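# Close the cabinet's bottom drawer with two arms

## Task

Shove the bottom drawer of the cabinet until it is at least 90% closed and resting motionless, then release it and withdraw the grippers; it must stay shut on its own, not only because the robot is holding it.

## Robot and tools

Robot: two arms, left_arm and right_arm, each ending in a two-finger gripper. All poses share one scene frame: origin on the table top midway between the arms, +x out over the table, +z up, and left_arm sits on the +y side. The names left and right are labels only; they do not match sides of a camera image. Positions are in metres and orientations are quaternions written w first (qw, qx, qy, qz).

Gripper geometry: the fingers point along the gripper's own +z axis and separate along its y axis. The reported end_effector_position lies between the finger pads when closed, roughly 2 cm short of the tips. Closing pushes the tips about 10 mm further along +z. The reported hand position can be slightly wrong, more so at long reach.

Row layout (used by both execute_actions and move): a flat list of 16 numbers, always for both arms. First the left_arm block: x, y, z, qw, qx, qy, qz, opening; then the right_arm block in the same order. x, y, z and the quaternion are an absolute target pose in the scene frame, not an offset. opening runs from -1 (closed) to +1 (fully open, 0.084 m). To keep an arm still, repeat its last reported position and quaternion and its wanted opening in every call; to hold an orientation, resend the same quaternion rather than copying a drifted one from a result.

execute_actions(actions): actions is a list of actions; each action is a list of 1 to 15 rows, each row run for one 1/30 s control step, and a short list keeps its final row for the remaining steps of that action (15 steps, 0.5 s). An empty list only reports state and images. Each target must lie within 0.6 m of that gripper's current position along each of the gripper's own axes, or the action is refused for both arms; if the first action fails this against the latest reported state, or any action is malformed, nothing runs. Per step the controller clips the command to within 70 mm and 16 degrees of the measured pose, and position has priority over orientation; far targets therefore need several actions, and after an action the arm only continues to its last clipped pose.

move(target, speed, blocking): target is one 16-number row of absolute poses as above. Both grippers travel in straight lines and arrive together, lasting 0.5 to 10 s (cut off at 10 s). speed is the top path speed in m/s, 0.002 to 0.5, default 0.25; rotation is capped at twice that in rad/s. Openings are applied at the start. Paths do not avoid obstacles or the other arm, and grippers may lag, stray or exceed speed, especially with a nearly straight arm. Faster contact and targets set further beyond a surface mean harder pushes. The result adds a move: line with the ending (done, off_target, moving, held, fault) and any limits (paced = the sent pose was clipped; held = a check blocked some steps, after which the arm may jump fast), plus each gripper's distance to its pose. With blocking=false the call returns after 0.5 s while motion continues; use wait(0) to poll, or stop, before issuing more rows or moves.

wait(seconds): 0 to 10 s; arms keep their last command; returns early if a running move finishes. stop(): brakes a running move (needs some stopping room; fingers still move). zoom_image(camera, region): camera is cam_high, cam_low, cam_left_wrist or cam_right_wrist; region is [x0, y0, x1, y1] in image pixels from the top-left, at most 504 by 504. Images are 672x504. finished_scene(scene): pass the current scene's number to end it irreversibly; do this only once the drawer is shut, still, and released.

Results: a state line per arm with position, quaternion and linear/angular velocities; Hand target lines showing where each controller is heading; grip_measured (the real finger opening on the command scale); step readings of positions, with HELD marking steps where an arm's command was held back; pose unreachable lines when the clearance check altered a command; MOTOR HOT warnings from 65 °C and OVER-TEMPERATURE FAULT when a motor hits 80 °C and the arm is braked. Camera calibration (intrinsics, distortion, world-to-camera transforms) is given and is approximately right; wrist camera poses follow the arm's joints.

Limits and hazards: joint ranges per arm (rad) waist ±6.283, shoulder -2.059 to 2.094, elbow -3.927 to 0.192, forearm roll ±6.283, wrist pitch -1.693 to 3.142, wrist roll ±6.283. Load limits (N m): waist 46.5, shoulder 46.5, elbow 27.9, forearm roll 27.9, wrist pitch 18.6, wrist roll 18.6. Reaching a load limit triggers a torque fault: the arm backs off, pauses 10 s and drops the rest of the call. Avoid hard pushing into the cabinet, letting the arms collide or press on each other, slamming the drawer, and knocking anything off the table (that fails the task). Brief external tugs or pushes may occur. For gripping, command an opening below grip_measured to squeeze (about 24 N per pad max). Suggested order: look at the cameras to locate the drawer front, approach with a gripper at moderate speed, push the drawer in along its axis with a gentle target just past closed, confirm it is nearly shut and stationary, then pull the gripper back clear and end the scene.

Each tool is called after "Request:" by a JSON object that holds its "method" and its "body", one argument or row to a line.

## Session

Request:
{"method": "execute_actions", "body": {
  "actions": []
}}

Scene clock: 0.00 s.
left_arm: end_effector_position=(+0.1181, +0.3970, +0.3617) grip_measured=+1.00 end_effector_quat_wxyz=(-0.377, +0.470, +0.795, -0.074) end_effector_velocity=(-0.000, +0.000, -0.000) end_effector_angular_velocity=(+0.000, +0.001, +0.001) | right_arm: end_effector_position=(+0.2385, -0.7811, +0.2140) grip_measured=+1.00 end_effector_quat_wxyz=(+0.507, +0.609, -0.481, -0.375) end_effector_velocity=(-0.000, -0.000, +0.000) end_effector_angular_velocity=(-0.000, -0.000, +0.000)
Joint positions: left_arm=[-0.492 -0.72  -0.848 -0.035  2.356 -2.463  0.084] | right_arm=[-0.752  0.599 -1.506 -0.955  1.936  0.887  0.084]
Joint velocities: left_arm=[ 0.001 -0.     0.002 -0.    -0.    -0.001 -0.   ] | right_arm=[-0. -0. -0. -0.  0. -0.  0.]
Motor temperatures (°C, as the motors report them): left_arm=[28 26 27 29 28 28] | right_arm=[27 26 25 31 28 33]
Hand target (left_arm): +0.118, +0.397, +0.362; -0.377, +0.470, +0.795, -0.074
Hand target (right_arm): +0.238, -0.781, +0.214; +0.507, +0.609, -0.481, -0.375

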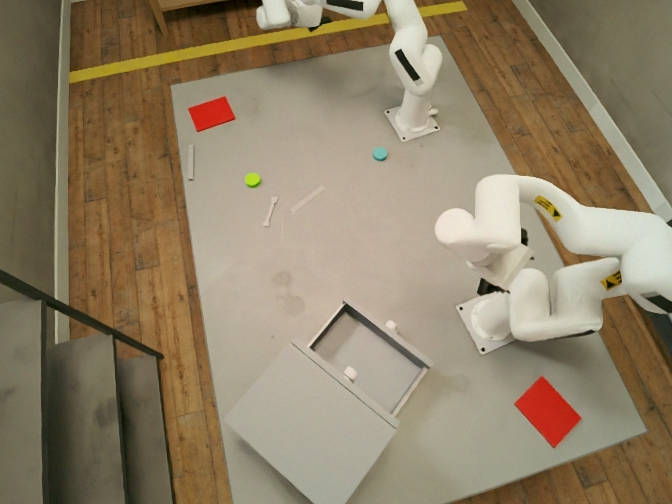

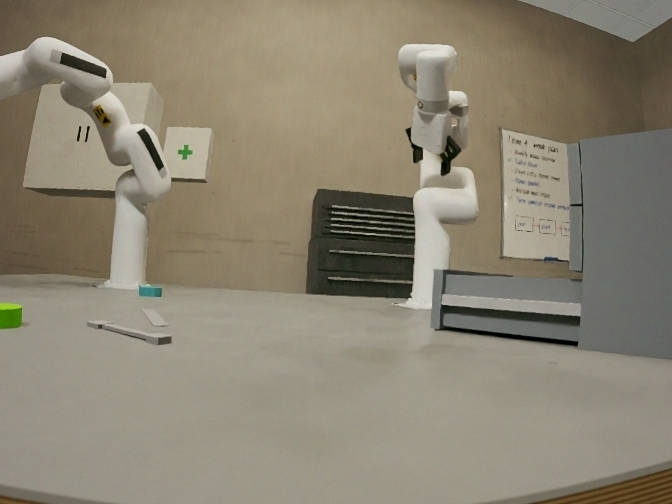

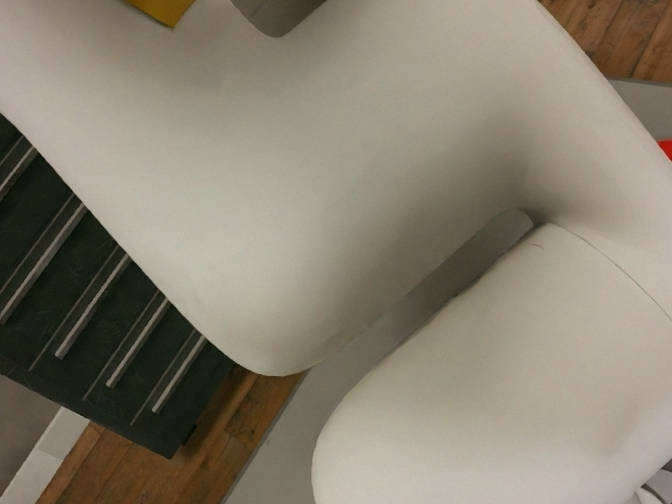

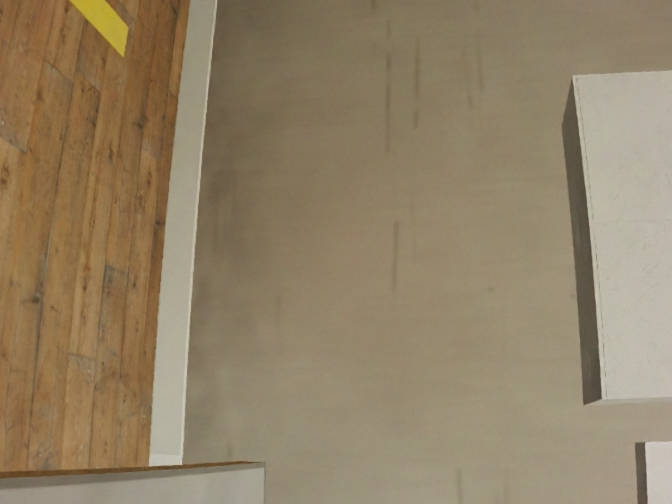

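Request:
{"method": "zoom_image", "body": {
  "camera": "cam_high",
  "region": [200, 260, 520, 504]
}}

Request:
{"method": "zoom_image", "body": {
  "camera": "cam_low",
  "region": [380, 120, 672, 370]
}}

Region (200, 260, 520, 504) of cam_high's 672x504 image, scaled by 1.575, with more detail than that image has; it fills the top 384 rows of this view, and the rest is white.

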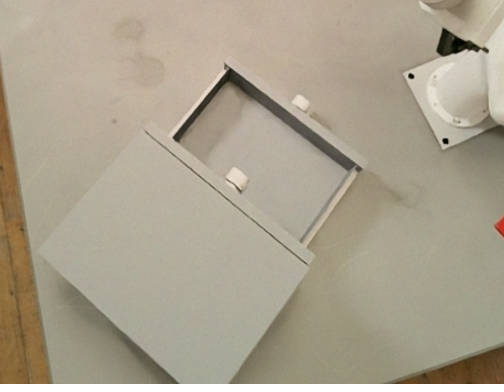

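Region (380, 120, 672, 370) of cam_low's 672x504 image, scaled by 1.726, with more detail than that image has; it fills the top 432 rows of this view, and the rest is white.

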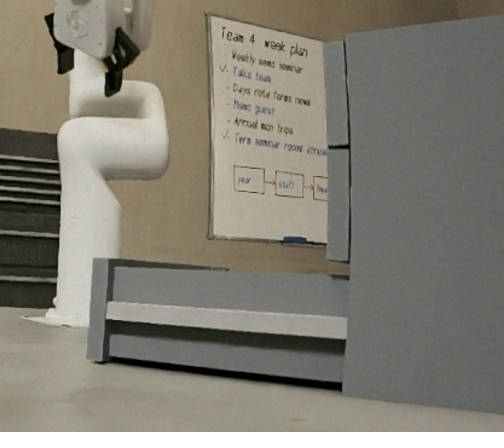

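Request:
{"method": "move", "body": {
  "target": [0.313,0.369,0.15,-0.1468,0.841,0.2821,0.4378,1,0.2385,-0.7811,0.2140,0.507,0.609,-0.481,-0.375,1],
  "speed": 0.3
}}

Scene clock: 66.17 s.
left_arm: end_effector_position=(+0.3135, +0.3680, +0.1509) grip_measured=+1.00 end_effector_quat_wxyz=(-0.144, +0.841, +0.283, +0.438) end_effector_velocity=(+0.002, +0.000, -0.002) end_effector_angular_velocity=(-0.000, -0.002, -0.002) | right_arm: end_effector_position=(+0.2385, -0.7811, +0.2140) grip_measured=+1.00 end_effector_quat_wxyz=(+0.507, +0.609, -0.481, -0.375) end_effector_velocity=(+0.000, -0.000, +0.000) end_effector_angular_velocity=(-0.000, +0.001, +0.001)
Joint positions: left_arm=[-1.11  -0.769 -0.059  1.059  1.213 -2.246  0.084] | right_arm=[-0.752  0.6   -1.507 -0.954  1.937  0.886  0.084]
Joint velocities: left_arm=[ 0.013  0.01   0.001  0.013 -0.014 -0.006 -0.   ] | right_arm=[ 0.     0.     0.    -0.001  0.    -0.     0.   ]
Motor temperatures (°C, as the motors report them): left_arm=[28 26 34 29 28 28] | right_arm=[27 29 31 31 29 33]
Hand target (left_arm): +0.314, +0.368, +0.151; -0.144, +0.841, +0.283, +0.438
Hand target (right_arm): +0.238, -0.781, +0.214; +0.507, +0.609, -0.481, -0.375
Off the commanded pose (left_arm): 0.001 m, 0 deg.
Off the commanded pose (right_arm): 0.000 m, 0 deg.
move: done
camera_calibration (this result's frames):
cam_left_wrist: T_world_to_cam=[[0.577483, -0.816142, 0.0206398, 0.144034], [-0.450648, -0.339746, -0.825523, 0.459717], [0.680756, 0.467425, -0.56399, -0.168117], [0, 0, 0, 1]] pos_world=[0.23844, 0.352321, 0.281718]
cam_right_wrist: T_world_to_cam=[[-0.21625, -0.0158459, 0.976209, -0.134463], [-0.277742, 0.959556, -0.0459499, 0.898283], [-0.936, -0.281072, -0.211905, 0.17498], [0, 0, 0, 1]] pos_world=[0.384195, -0.814902, 0.209619]

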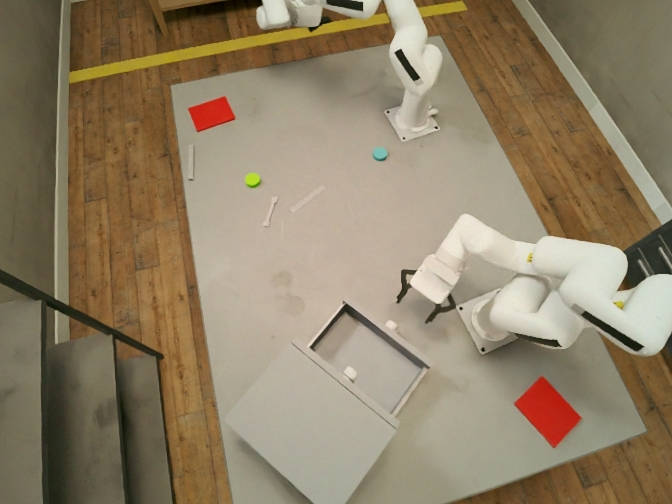

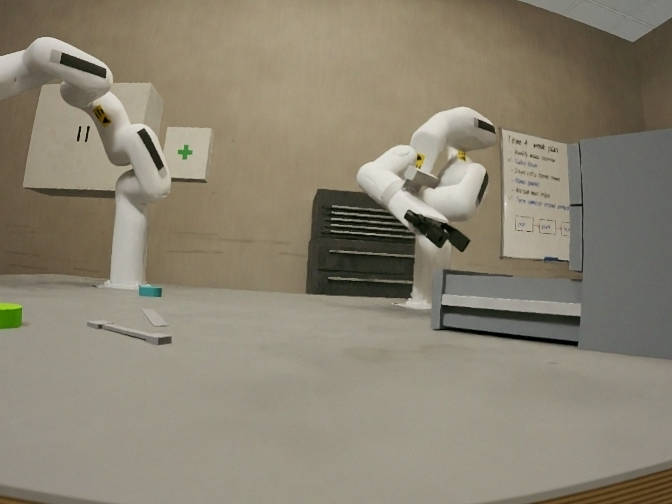

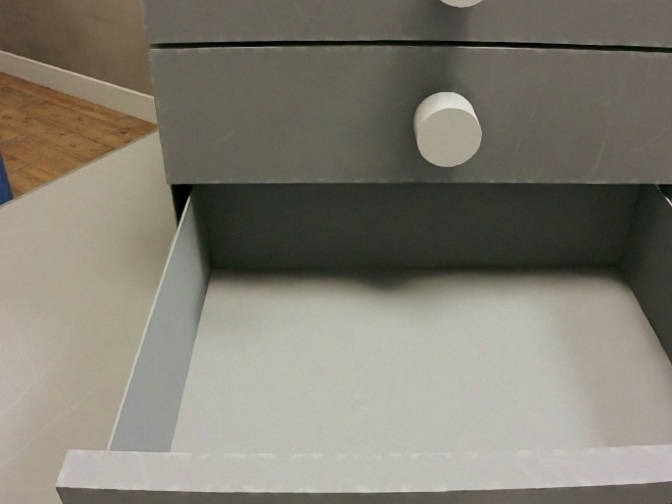

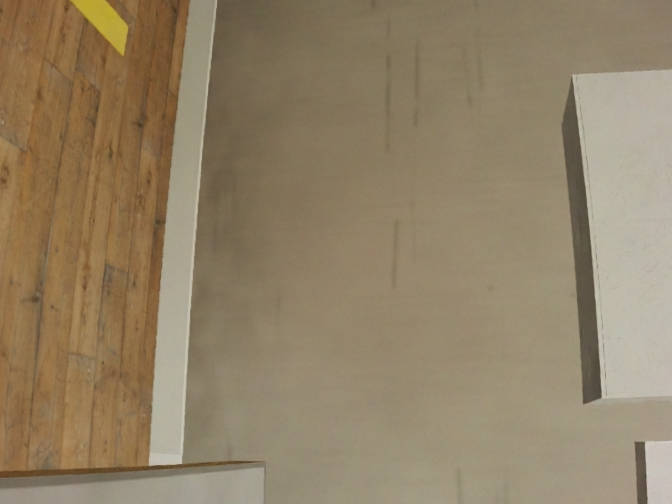

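Request:
{"method": "move", "body": {
  "target": [0.339,0.346,0.055,-0.1468,0.841,0.2821,0.4378,1,0.2385,-0.7811,0.2140,0.507,0.609,-0.481,-0.375,1],
  "speed": 0.15
}}

Scene clock: 87.37 s.
left_arm: end_effector_position=(+0.3390, +0.3456, +0.0550) grip_measured=+1.00 end_effector_quat_wxyz=(-0.146, +0.841, +0.282, +0.437) end_effector_velocity=(+0.001, +0.001, -0.002) end_effector_angular_velocity=(+0.004, -0.002, +0.002) | right_arm: end_effector_position=(+0.2385, -0.7811, +0.2140) grip_measured=+1.00 end_effector_quat_wxyz=(+0.507, +0.609, -0.481, -0.375) end_effector_velocity=(-0.000, +0.000, -0.000) end_effector_angular_velocity=(+0.001, +0.000, -0.001)
Joint positions: left_arm=[-0.995 -0.102 -0.229  1.389  0.981 -2.74   0.084] | right_arm=[-0.752  0.6   -1.507 -0.954  1.937  0.886  0.084]
Joint velocities: left_arm=[ 0.003  0.019 -0.007  0.009  0.002 -0.013  0.   ] | right_arm=[-0.001  0.001 -0.     0.001 -0.    -0.     0.   ]
Motor temperatures (°C, as the motors report them): left_arm=[28 26 34 29 28 28] | right_arm=[27 29 31 31 29 33]
Hand target (left_arm): +0.339, +0.346, +0.055; -0.146, +0.841, +0.282, +0.438
Hand target (right_arm): +0.238, -0.781, +0.214; +0.507, +0.609, -0.481, -0.375
Off the commanded pose (left_arm): 0.000 m, 0 deg.
Off the commanded pose (right_arm): 0.000 m, 0 deg.
move: done
camera_calibration (this result's frames):
cam_left_wrist: T_world_to_cam=[[0.577622, -0.816151, 0.015812, 0.113258], [-0.452755, -0.33643, -0.825728, 0.384051], [0.679239, 0.4698, -0.563846, -0.229338], [0, 0, 0, 1]] pos_world=[0.264235, 0.329385, 0.18602]
cam_right_wrist: T_world_to_cam=[[-0.216252, -0.0158452, 0.976209, -0.134462], [-0.277743, 0.959556, -0.0459516, 0.898284], [-0.935999, -0.281073, -0.211907, 0.174979], [0, 0, 0, 1]] pos_world=[0.384195, -0.814902, 0.20962]

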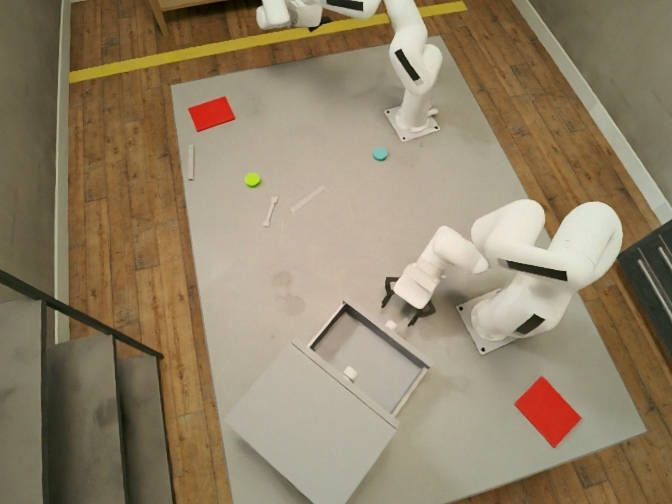

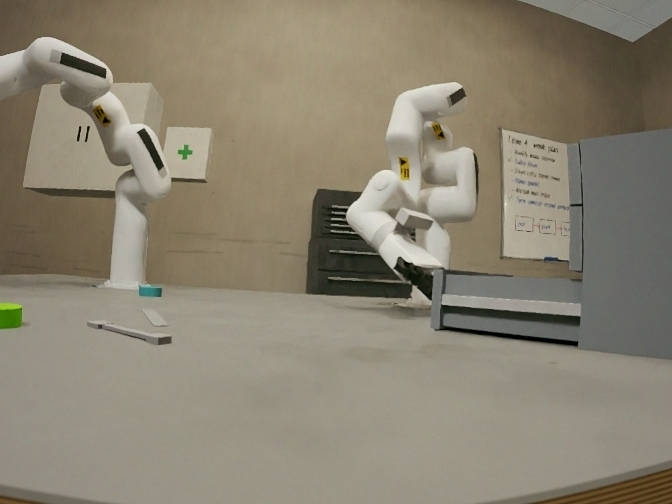

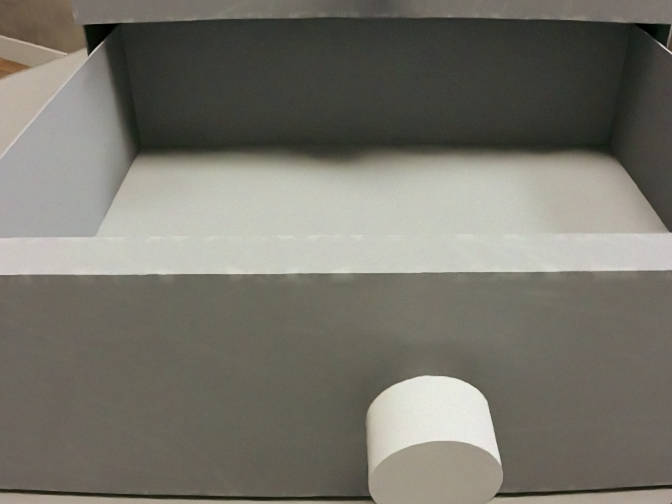

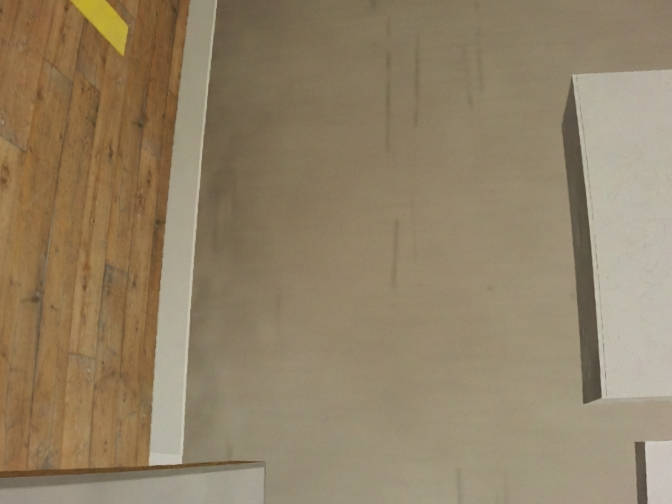

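Request:
{"method": "move", "body": {
  "target": [0.533,0.487,0.052,-0.1468,0.841,0.2821,0.4378,1,0.2385,-0.7811,0.2140,0.507,0.609,-0.481,-0.375,1],
  "speed": 0.07
}}

Scene clock: 104.13 s.
left_arm: end_effector_position=(+0.5325, +0.4876, +0.0522) grip_measured=+1.00 end_effector_quat_wxyz=(-0.148, +0.841, +0.282, +0.438) end_effector_velocity=(+0.002, +0.000, -0.001) end_effector_angular_velocity=(+0.001, +0.002, -0.003) | right_arm: end_effector_position=(+0.2385, -0.7811, +0.2140) grip_measured=+1.00 end_effector_quat_wxyz=(+0.507, +0.609, -0.481, -0.375) end_effector_velocity=(+0.000, +0.000, -0.000) end_effector_angular_velocity=(-0.000, +0.000, -0.000)
Joint positions: left_arm=[-0.172  0.219 -0.642  2.133  0.678 -2.701  0.084] | right_arm=[-0.752  0.6   -1.507 -0.954  1.937  0.886  0.084]
Joint velocities: left_arm=[ 0.003  0.006 -0.007  0.004 -0.003  0.002  0.   ] | right_arm=[0.    0.    0.    0.    0.    0.001 0.   ]
Motor temperatures (°C, as the motors report them): left_arm=[28 26 32 29 28 28] | right_arm=[27 29 31 31 29 33]
Hand target (left_arm): +0.533, +0.488, +0.052; -0.148, +0.841, +0.282, +0.438
Hand target (right_arm): +0.238, -0.781, +0.214; +0.507, +0.609, -0.481, -0.375
Off the commanded pose (left_arm): 0.001 m, 0 deg.
Off the commanded pose (right_arm): 0.000 m, 0 deg.
move: done
camera_calibration (this result's frames):
cam_left_wrist: T_world_to_cam=[[0.578995, -0.81522, 0.0134902, 0.116299], [-0.451779, -0.334553, -0.827025, 0.515775], [0.67872, 0.472748, -0.562004, -0.430348], [0, 0, 0, 1]] pos_world=[0.457766, 0.47081, 0.183133]
cam_right_wrist: T_world_to_cam=[[-0.216253, -0.0158451, 0.976209, -0.134462], [-0.277743, 0.959556, -0.0459517, 0.898284], [-0.935999, -0.281073, -0.211907, 0.174979], [0, 0, 0, 1]] pos_world=[0.384195, -0.814902, 0.20962]

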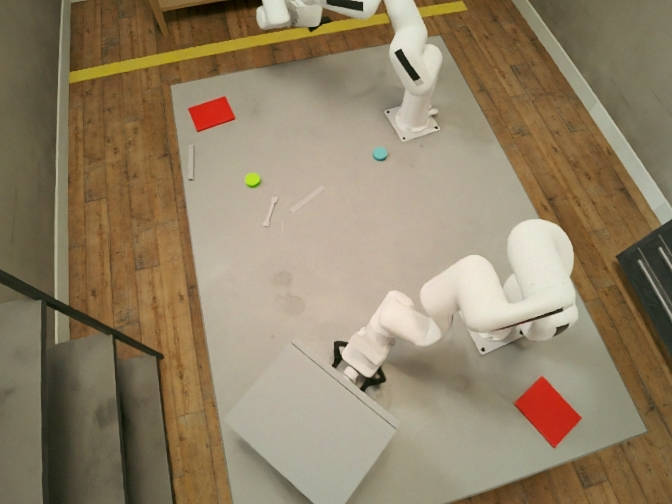

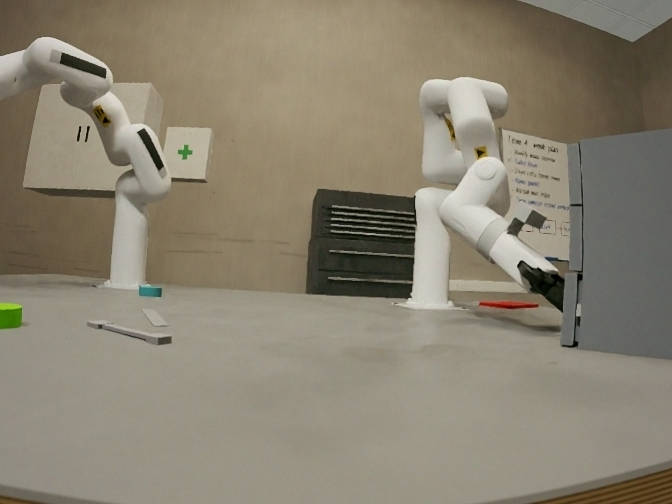

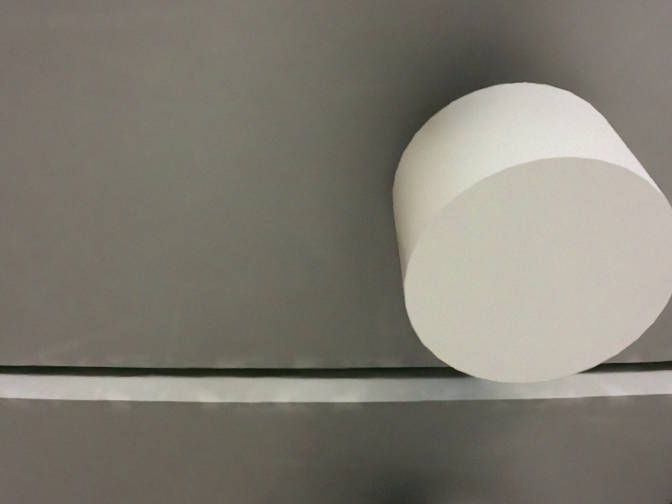

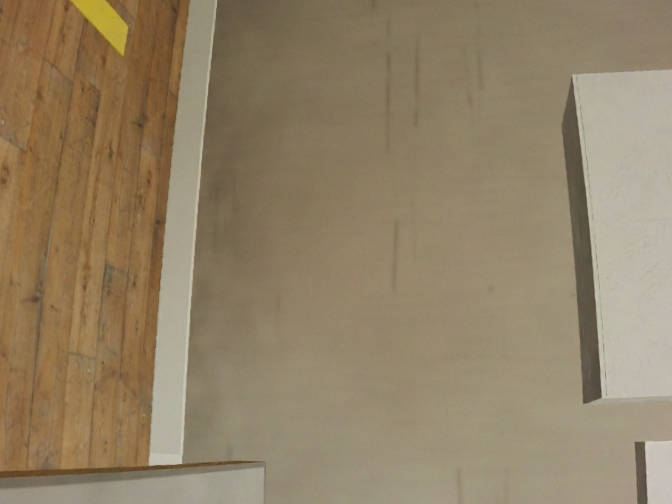

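Request:
{"method": "execute_actions", "body": {
  "actions": [
    [[0.5335,0.4882,0.052,-0.1468,0.841,0.2821,0.4378,1,0.2385,-0.7811,0.2140,0.507,0.609,-0.481,-0.375,1],[0.5342,0.4887,0.052,-0.1468,0.841,0.2821,0.4378,1,0.2385,-0.7811,0.2140,0.507,0.609,-0.481,-0.375,1],[0.5349,0.4892,0.052,-0.1468,0.841,0.2821,0.4378,1,0.2385,-0.7811,0.2140,0.507,0.609,-0.481,-0.375,1],[0.5356,0.4897,0.052,-0.1468,0.841,0.2821,0.4378,1,0.2385,-0.7811,0.2140,0.507,0.609,-0.481,-0.375,1],[0.5363,0.4902,0.052,-0.1468,0.841,0.2821,0.4378,1,0.2385,-0.7811,0.2140,0.507,0.609,-0.481,-0.375,1],[0.537,0.4907,0.052,-0.1468,0.841,0.2821,0.4378,1,0.2385,-0.7811,0.2140,0.507,0.609,-0.481,-0.375,1],[0.5377,0.4912,0.052,-0.1468,0.841,0.2821,0.4378,1,0.2385,-0.7811,0.2140,0.507,0.609,-0.481,-0.375,1],[0.5384,0.4917,0.052,-0.1468,0.841,0.2821,0.4378,1,0.2385,-0.7811,0.2140,0.507,0.609,-0.481,-0.375,1]]
  ]
}}

Request:
{"method": "move", "body": {
  "target": [0.40,0.39,0.10,-0.1468,0.841,0.2821,0.4378,1,0.2385,-0.7811,0.2140,0.507,0.609,-0.481,-0.375,1],
  "speed": 0.2
}}

Scene clock: 118.17 s.
left_arm: end_effector_position=(+0.5374, +0.4907, +0.0516) grip_measured=+1.00 end_effector_quat_wxyz=(-0.146, +0.842, +0.281, +0.437) end_effector_velocity=(+0.002, +0.001, -0.002) end_effector_angular_velocity=(-0.004, +0.006, -0.004) | right_arm: end_effector_position=(+0.2385, -0.7811, +0.2140) grip_measured=+1.00 end_effector_quat_wxyz=(+0.507, +0.609, -0.481, -0.375) end_effector_velocity=(+0.000, -0.000, +0.000) end_effector_angular_velocity=(-0.001, +0.000, +0.001)
Joint positions: left_arm=[-0.159  0.231 -0.66   2.144  0.667 -2.7    0.084] | right_arm=[-0.752  0.6   -1.507 -0.954  1.937  0.886  0.084]
Joint velocities: left_arm=[ 0.007  0.01  -0.01   0.007 -0.011  0.001  0.   ] | right_arm=[ 0.    -0.001  0.    -0.001 -0.     0.     0.   ]
Motor temperatures (°C, as the motors report them): left_arm=[28 26 33 29 28 28] | right_arm=[27 29 32 31 29 33]
Hand target (left_arm): +0.538, +0.492, +0.052; -0.147, +0.841, +0.282, +0.438
Hand target (right_arm): +0.238, -0.781, +0.214; +0.507, +0.609, -0.481, -0.375
Off the commanded pose (left_arm): 0.001 m, 0 deg.
Off the commanded pose (right_arm): 0.000 m, 0 deg.
Step readings (end_effector_position):
0: left_arm (+0.5329, +0.4877, +0.0523) | right_arm (+0.2385, -0.7811, +0.2140)
1: left_arm (+0.5329, +0.4877, +0.0523) | right_arm (+0.2385, -0.7811, +0.2140)
2: left_arm (+0.5330, +0.4877, +0.0523) | right_arm (+0.2385, -0.7811, +0.2140)
4: left_arm (+0.5335, +0.4880, +0.0522) | right_arm (+0.2385, -0.7811, +0.2140)
8: left_arm (+0.5355, +0.4895, +0.0522) | right_arm (+0.2385, -0.7811, +0.2140)
15: end_effector_position above
camera_calibration (this result's frames):
cam_left_wrist: T_world_to_cam=[[0.5776, -0.81618, 0.015121, 0.117178], [-0.453384, -0.336148, -0.825498, 0.52004], [0.678838, 0.469953, -0.564202, -0.434123], [0, 0, 0, 1]] pos_world=[0.462795, 0.474466, 0.182587]
cam_right_wrist: T_world_to_cam=[[-0.216252, -0.015845, 0.976209, -0.134462], [-0.277744, 0.959556, -0.0459518, 0.898284], [-0.935999, -0.281073, -0.211907, 0.174979], [0, 0, 0, 1]] pos_world=[0.384195, -0.814902, 0.20962]

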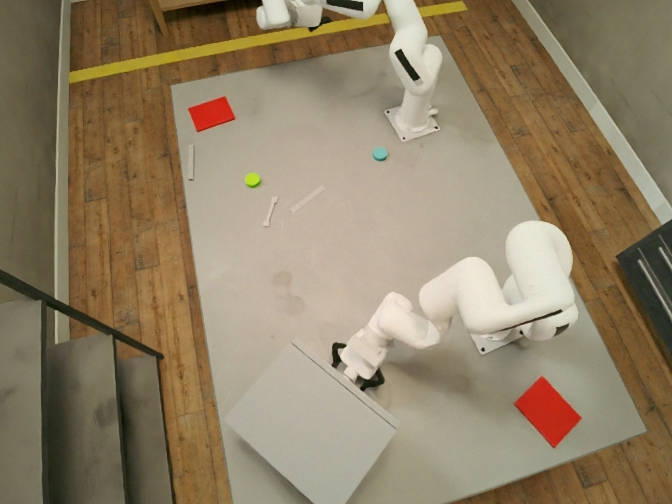

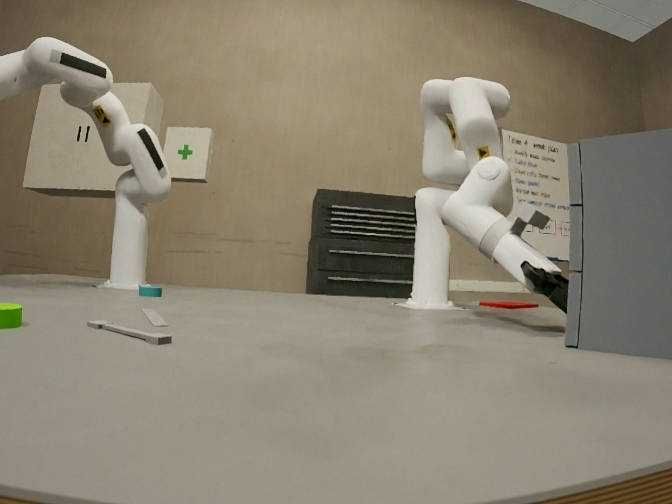

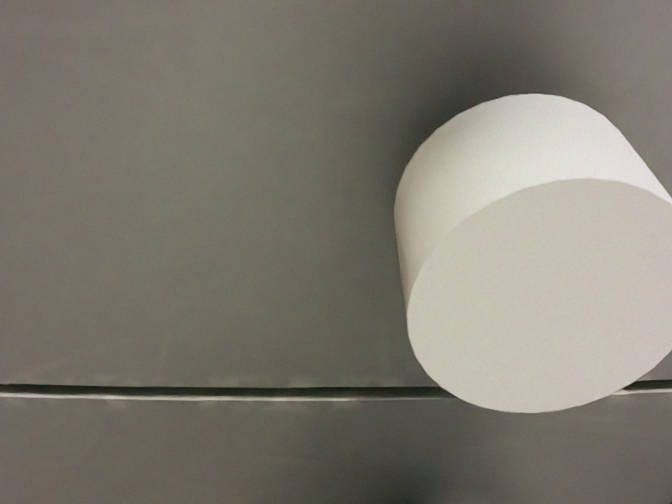

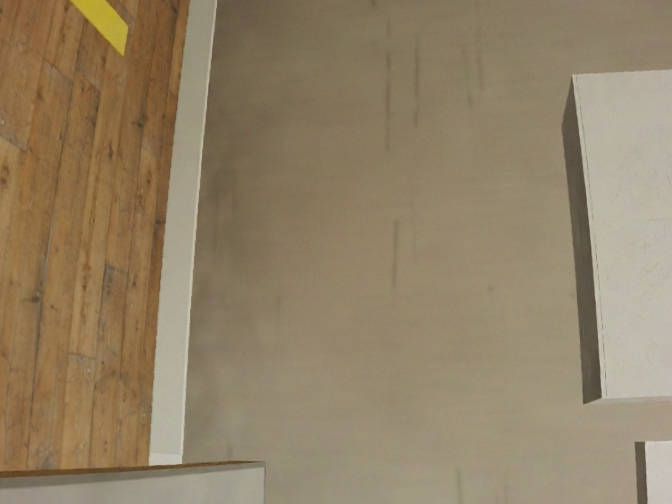

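Scene clock: 119.83 s.
left_arm: end_effector_position=(+0.4001, +0.3898, +0.0996) grip_measured=+1.00 end_effector_quat_wxyz=(-0.146, +0.841, +0.282, +0.438) end_effector_velocity=(-0.001, -0.001, +0.002) end_effector_angular_velocity=(+0.003, -0.001, +0.002) | right_arm: end_effector_position=(+0.2385, -0.7811, +0.2140) grip_measured=+1.00 end_effector_quat_wxyz=(+0.507, +0.609, -0.481, -0.375) end_effector_velocity=(-0.000, -0.000, -0.000) end_effector_angular_velocity=(+0.000, +0.000, -0.000)
Joint positions: left_arm=[-0.653 -0.268 -0.241  1.56   0.86  -2.507  0.084] | right_arm=[-0.752  0.6   -1.507 -0.954  1.937  0.886  0.084]
Joint velocities: left_arm=[-0.01  -0.009  0.002 -0.015  0.009  0.01   0.   ] | right_arm=[-0.     0.    -0.    -0.    -0.    -0.001  0.   ]
Motor temperatures (°C, as the motors report them): left_arm=[28 26 33 29 28 28] | right_arm=[27 29 32 31 29 33]
Hand target (left_arm): +0.400, +0.390, +0.100; -0.146, +0.841, +0.282, +0.438
Hand target (right_arm): +0.238, -0.781, +0.214; +0.507, +0.609, -0.481, -0.375
Off the commanded pose (left_arm): 0.000 m, 0 deg.
Off the commanded pose (right_arm): 0.000 m, 0 deg.
move: done
camera_calibration (this result's frames):
cam_left_wrist: T_world_to_cam=[[0.578951, -0.815193, 0.0165893, 0.112327], [-0.451183, -0.337245, -0.826257, 0.463181], [0.679154, 0.470877, -0.56305, -0.266974], [0, 0, 0, 1]] pos_world=[0.325264, 0.373486, 0.230524]
cam_right_wrist: T_world_to_cam=[[-0.216253, -0.015845, 0.976209, -0.134462], [-0.277743, 0.959556, -0.0459518, 0.898284], [-0.935999, -0.281073, -0.211907, 0.174979], [0, 0, 0, 1]] pos_world=[0.384195, -0.814902, 0.20962]

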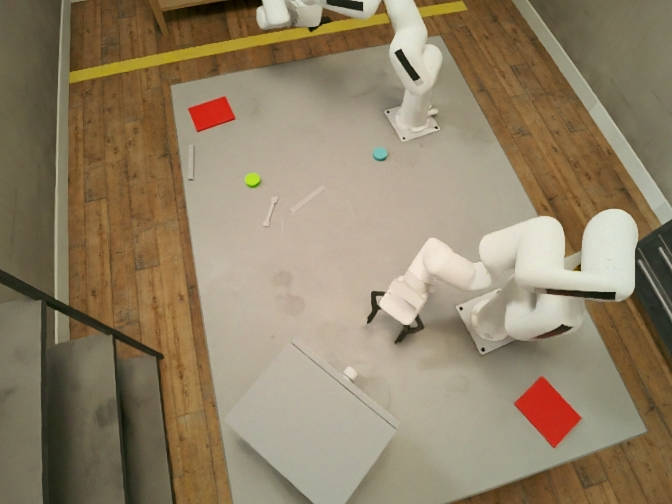

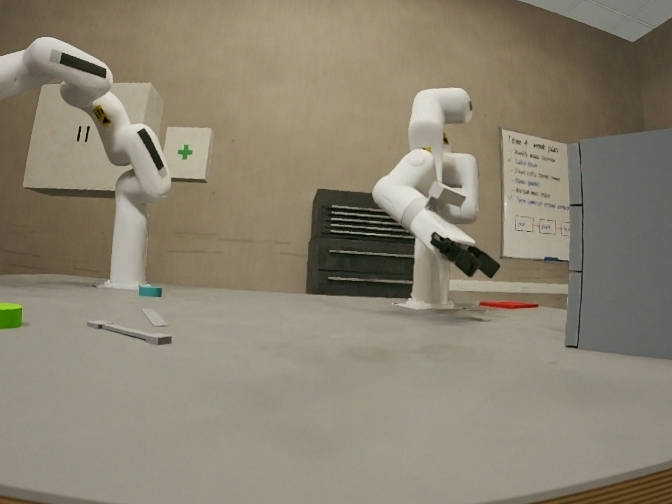

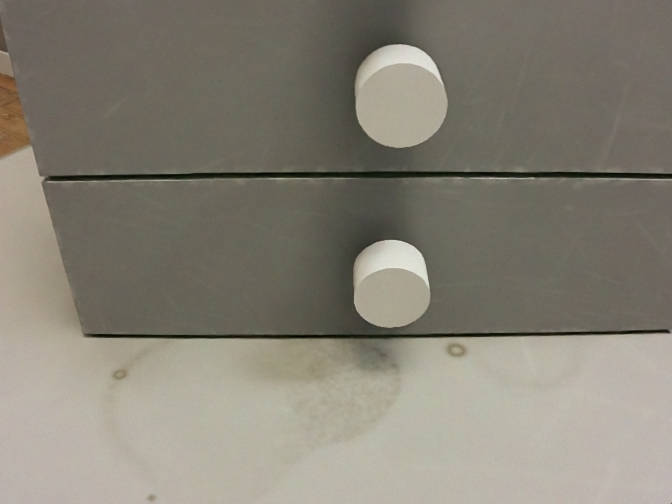

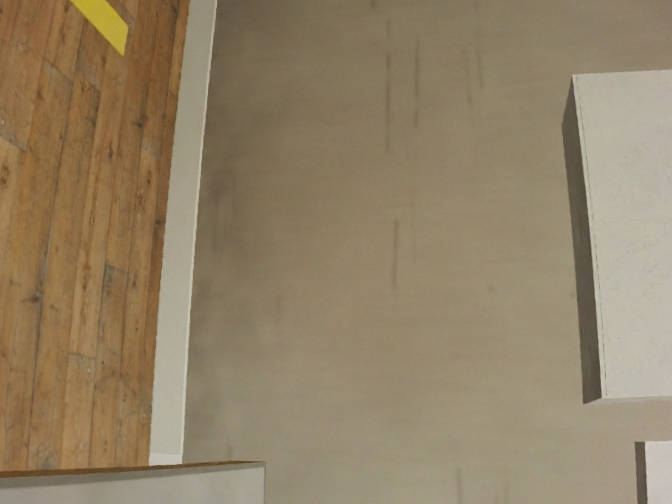

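Request:
{"method": "finished_scene", "body": {
  "scene": 1
}}

The scene is finished: the task was done.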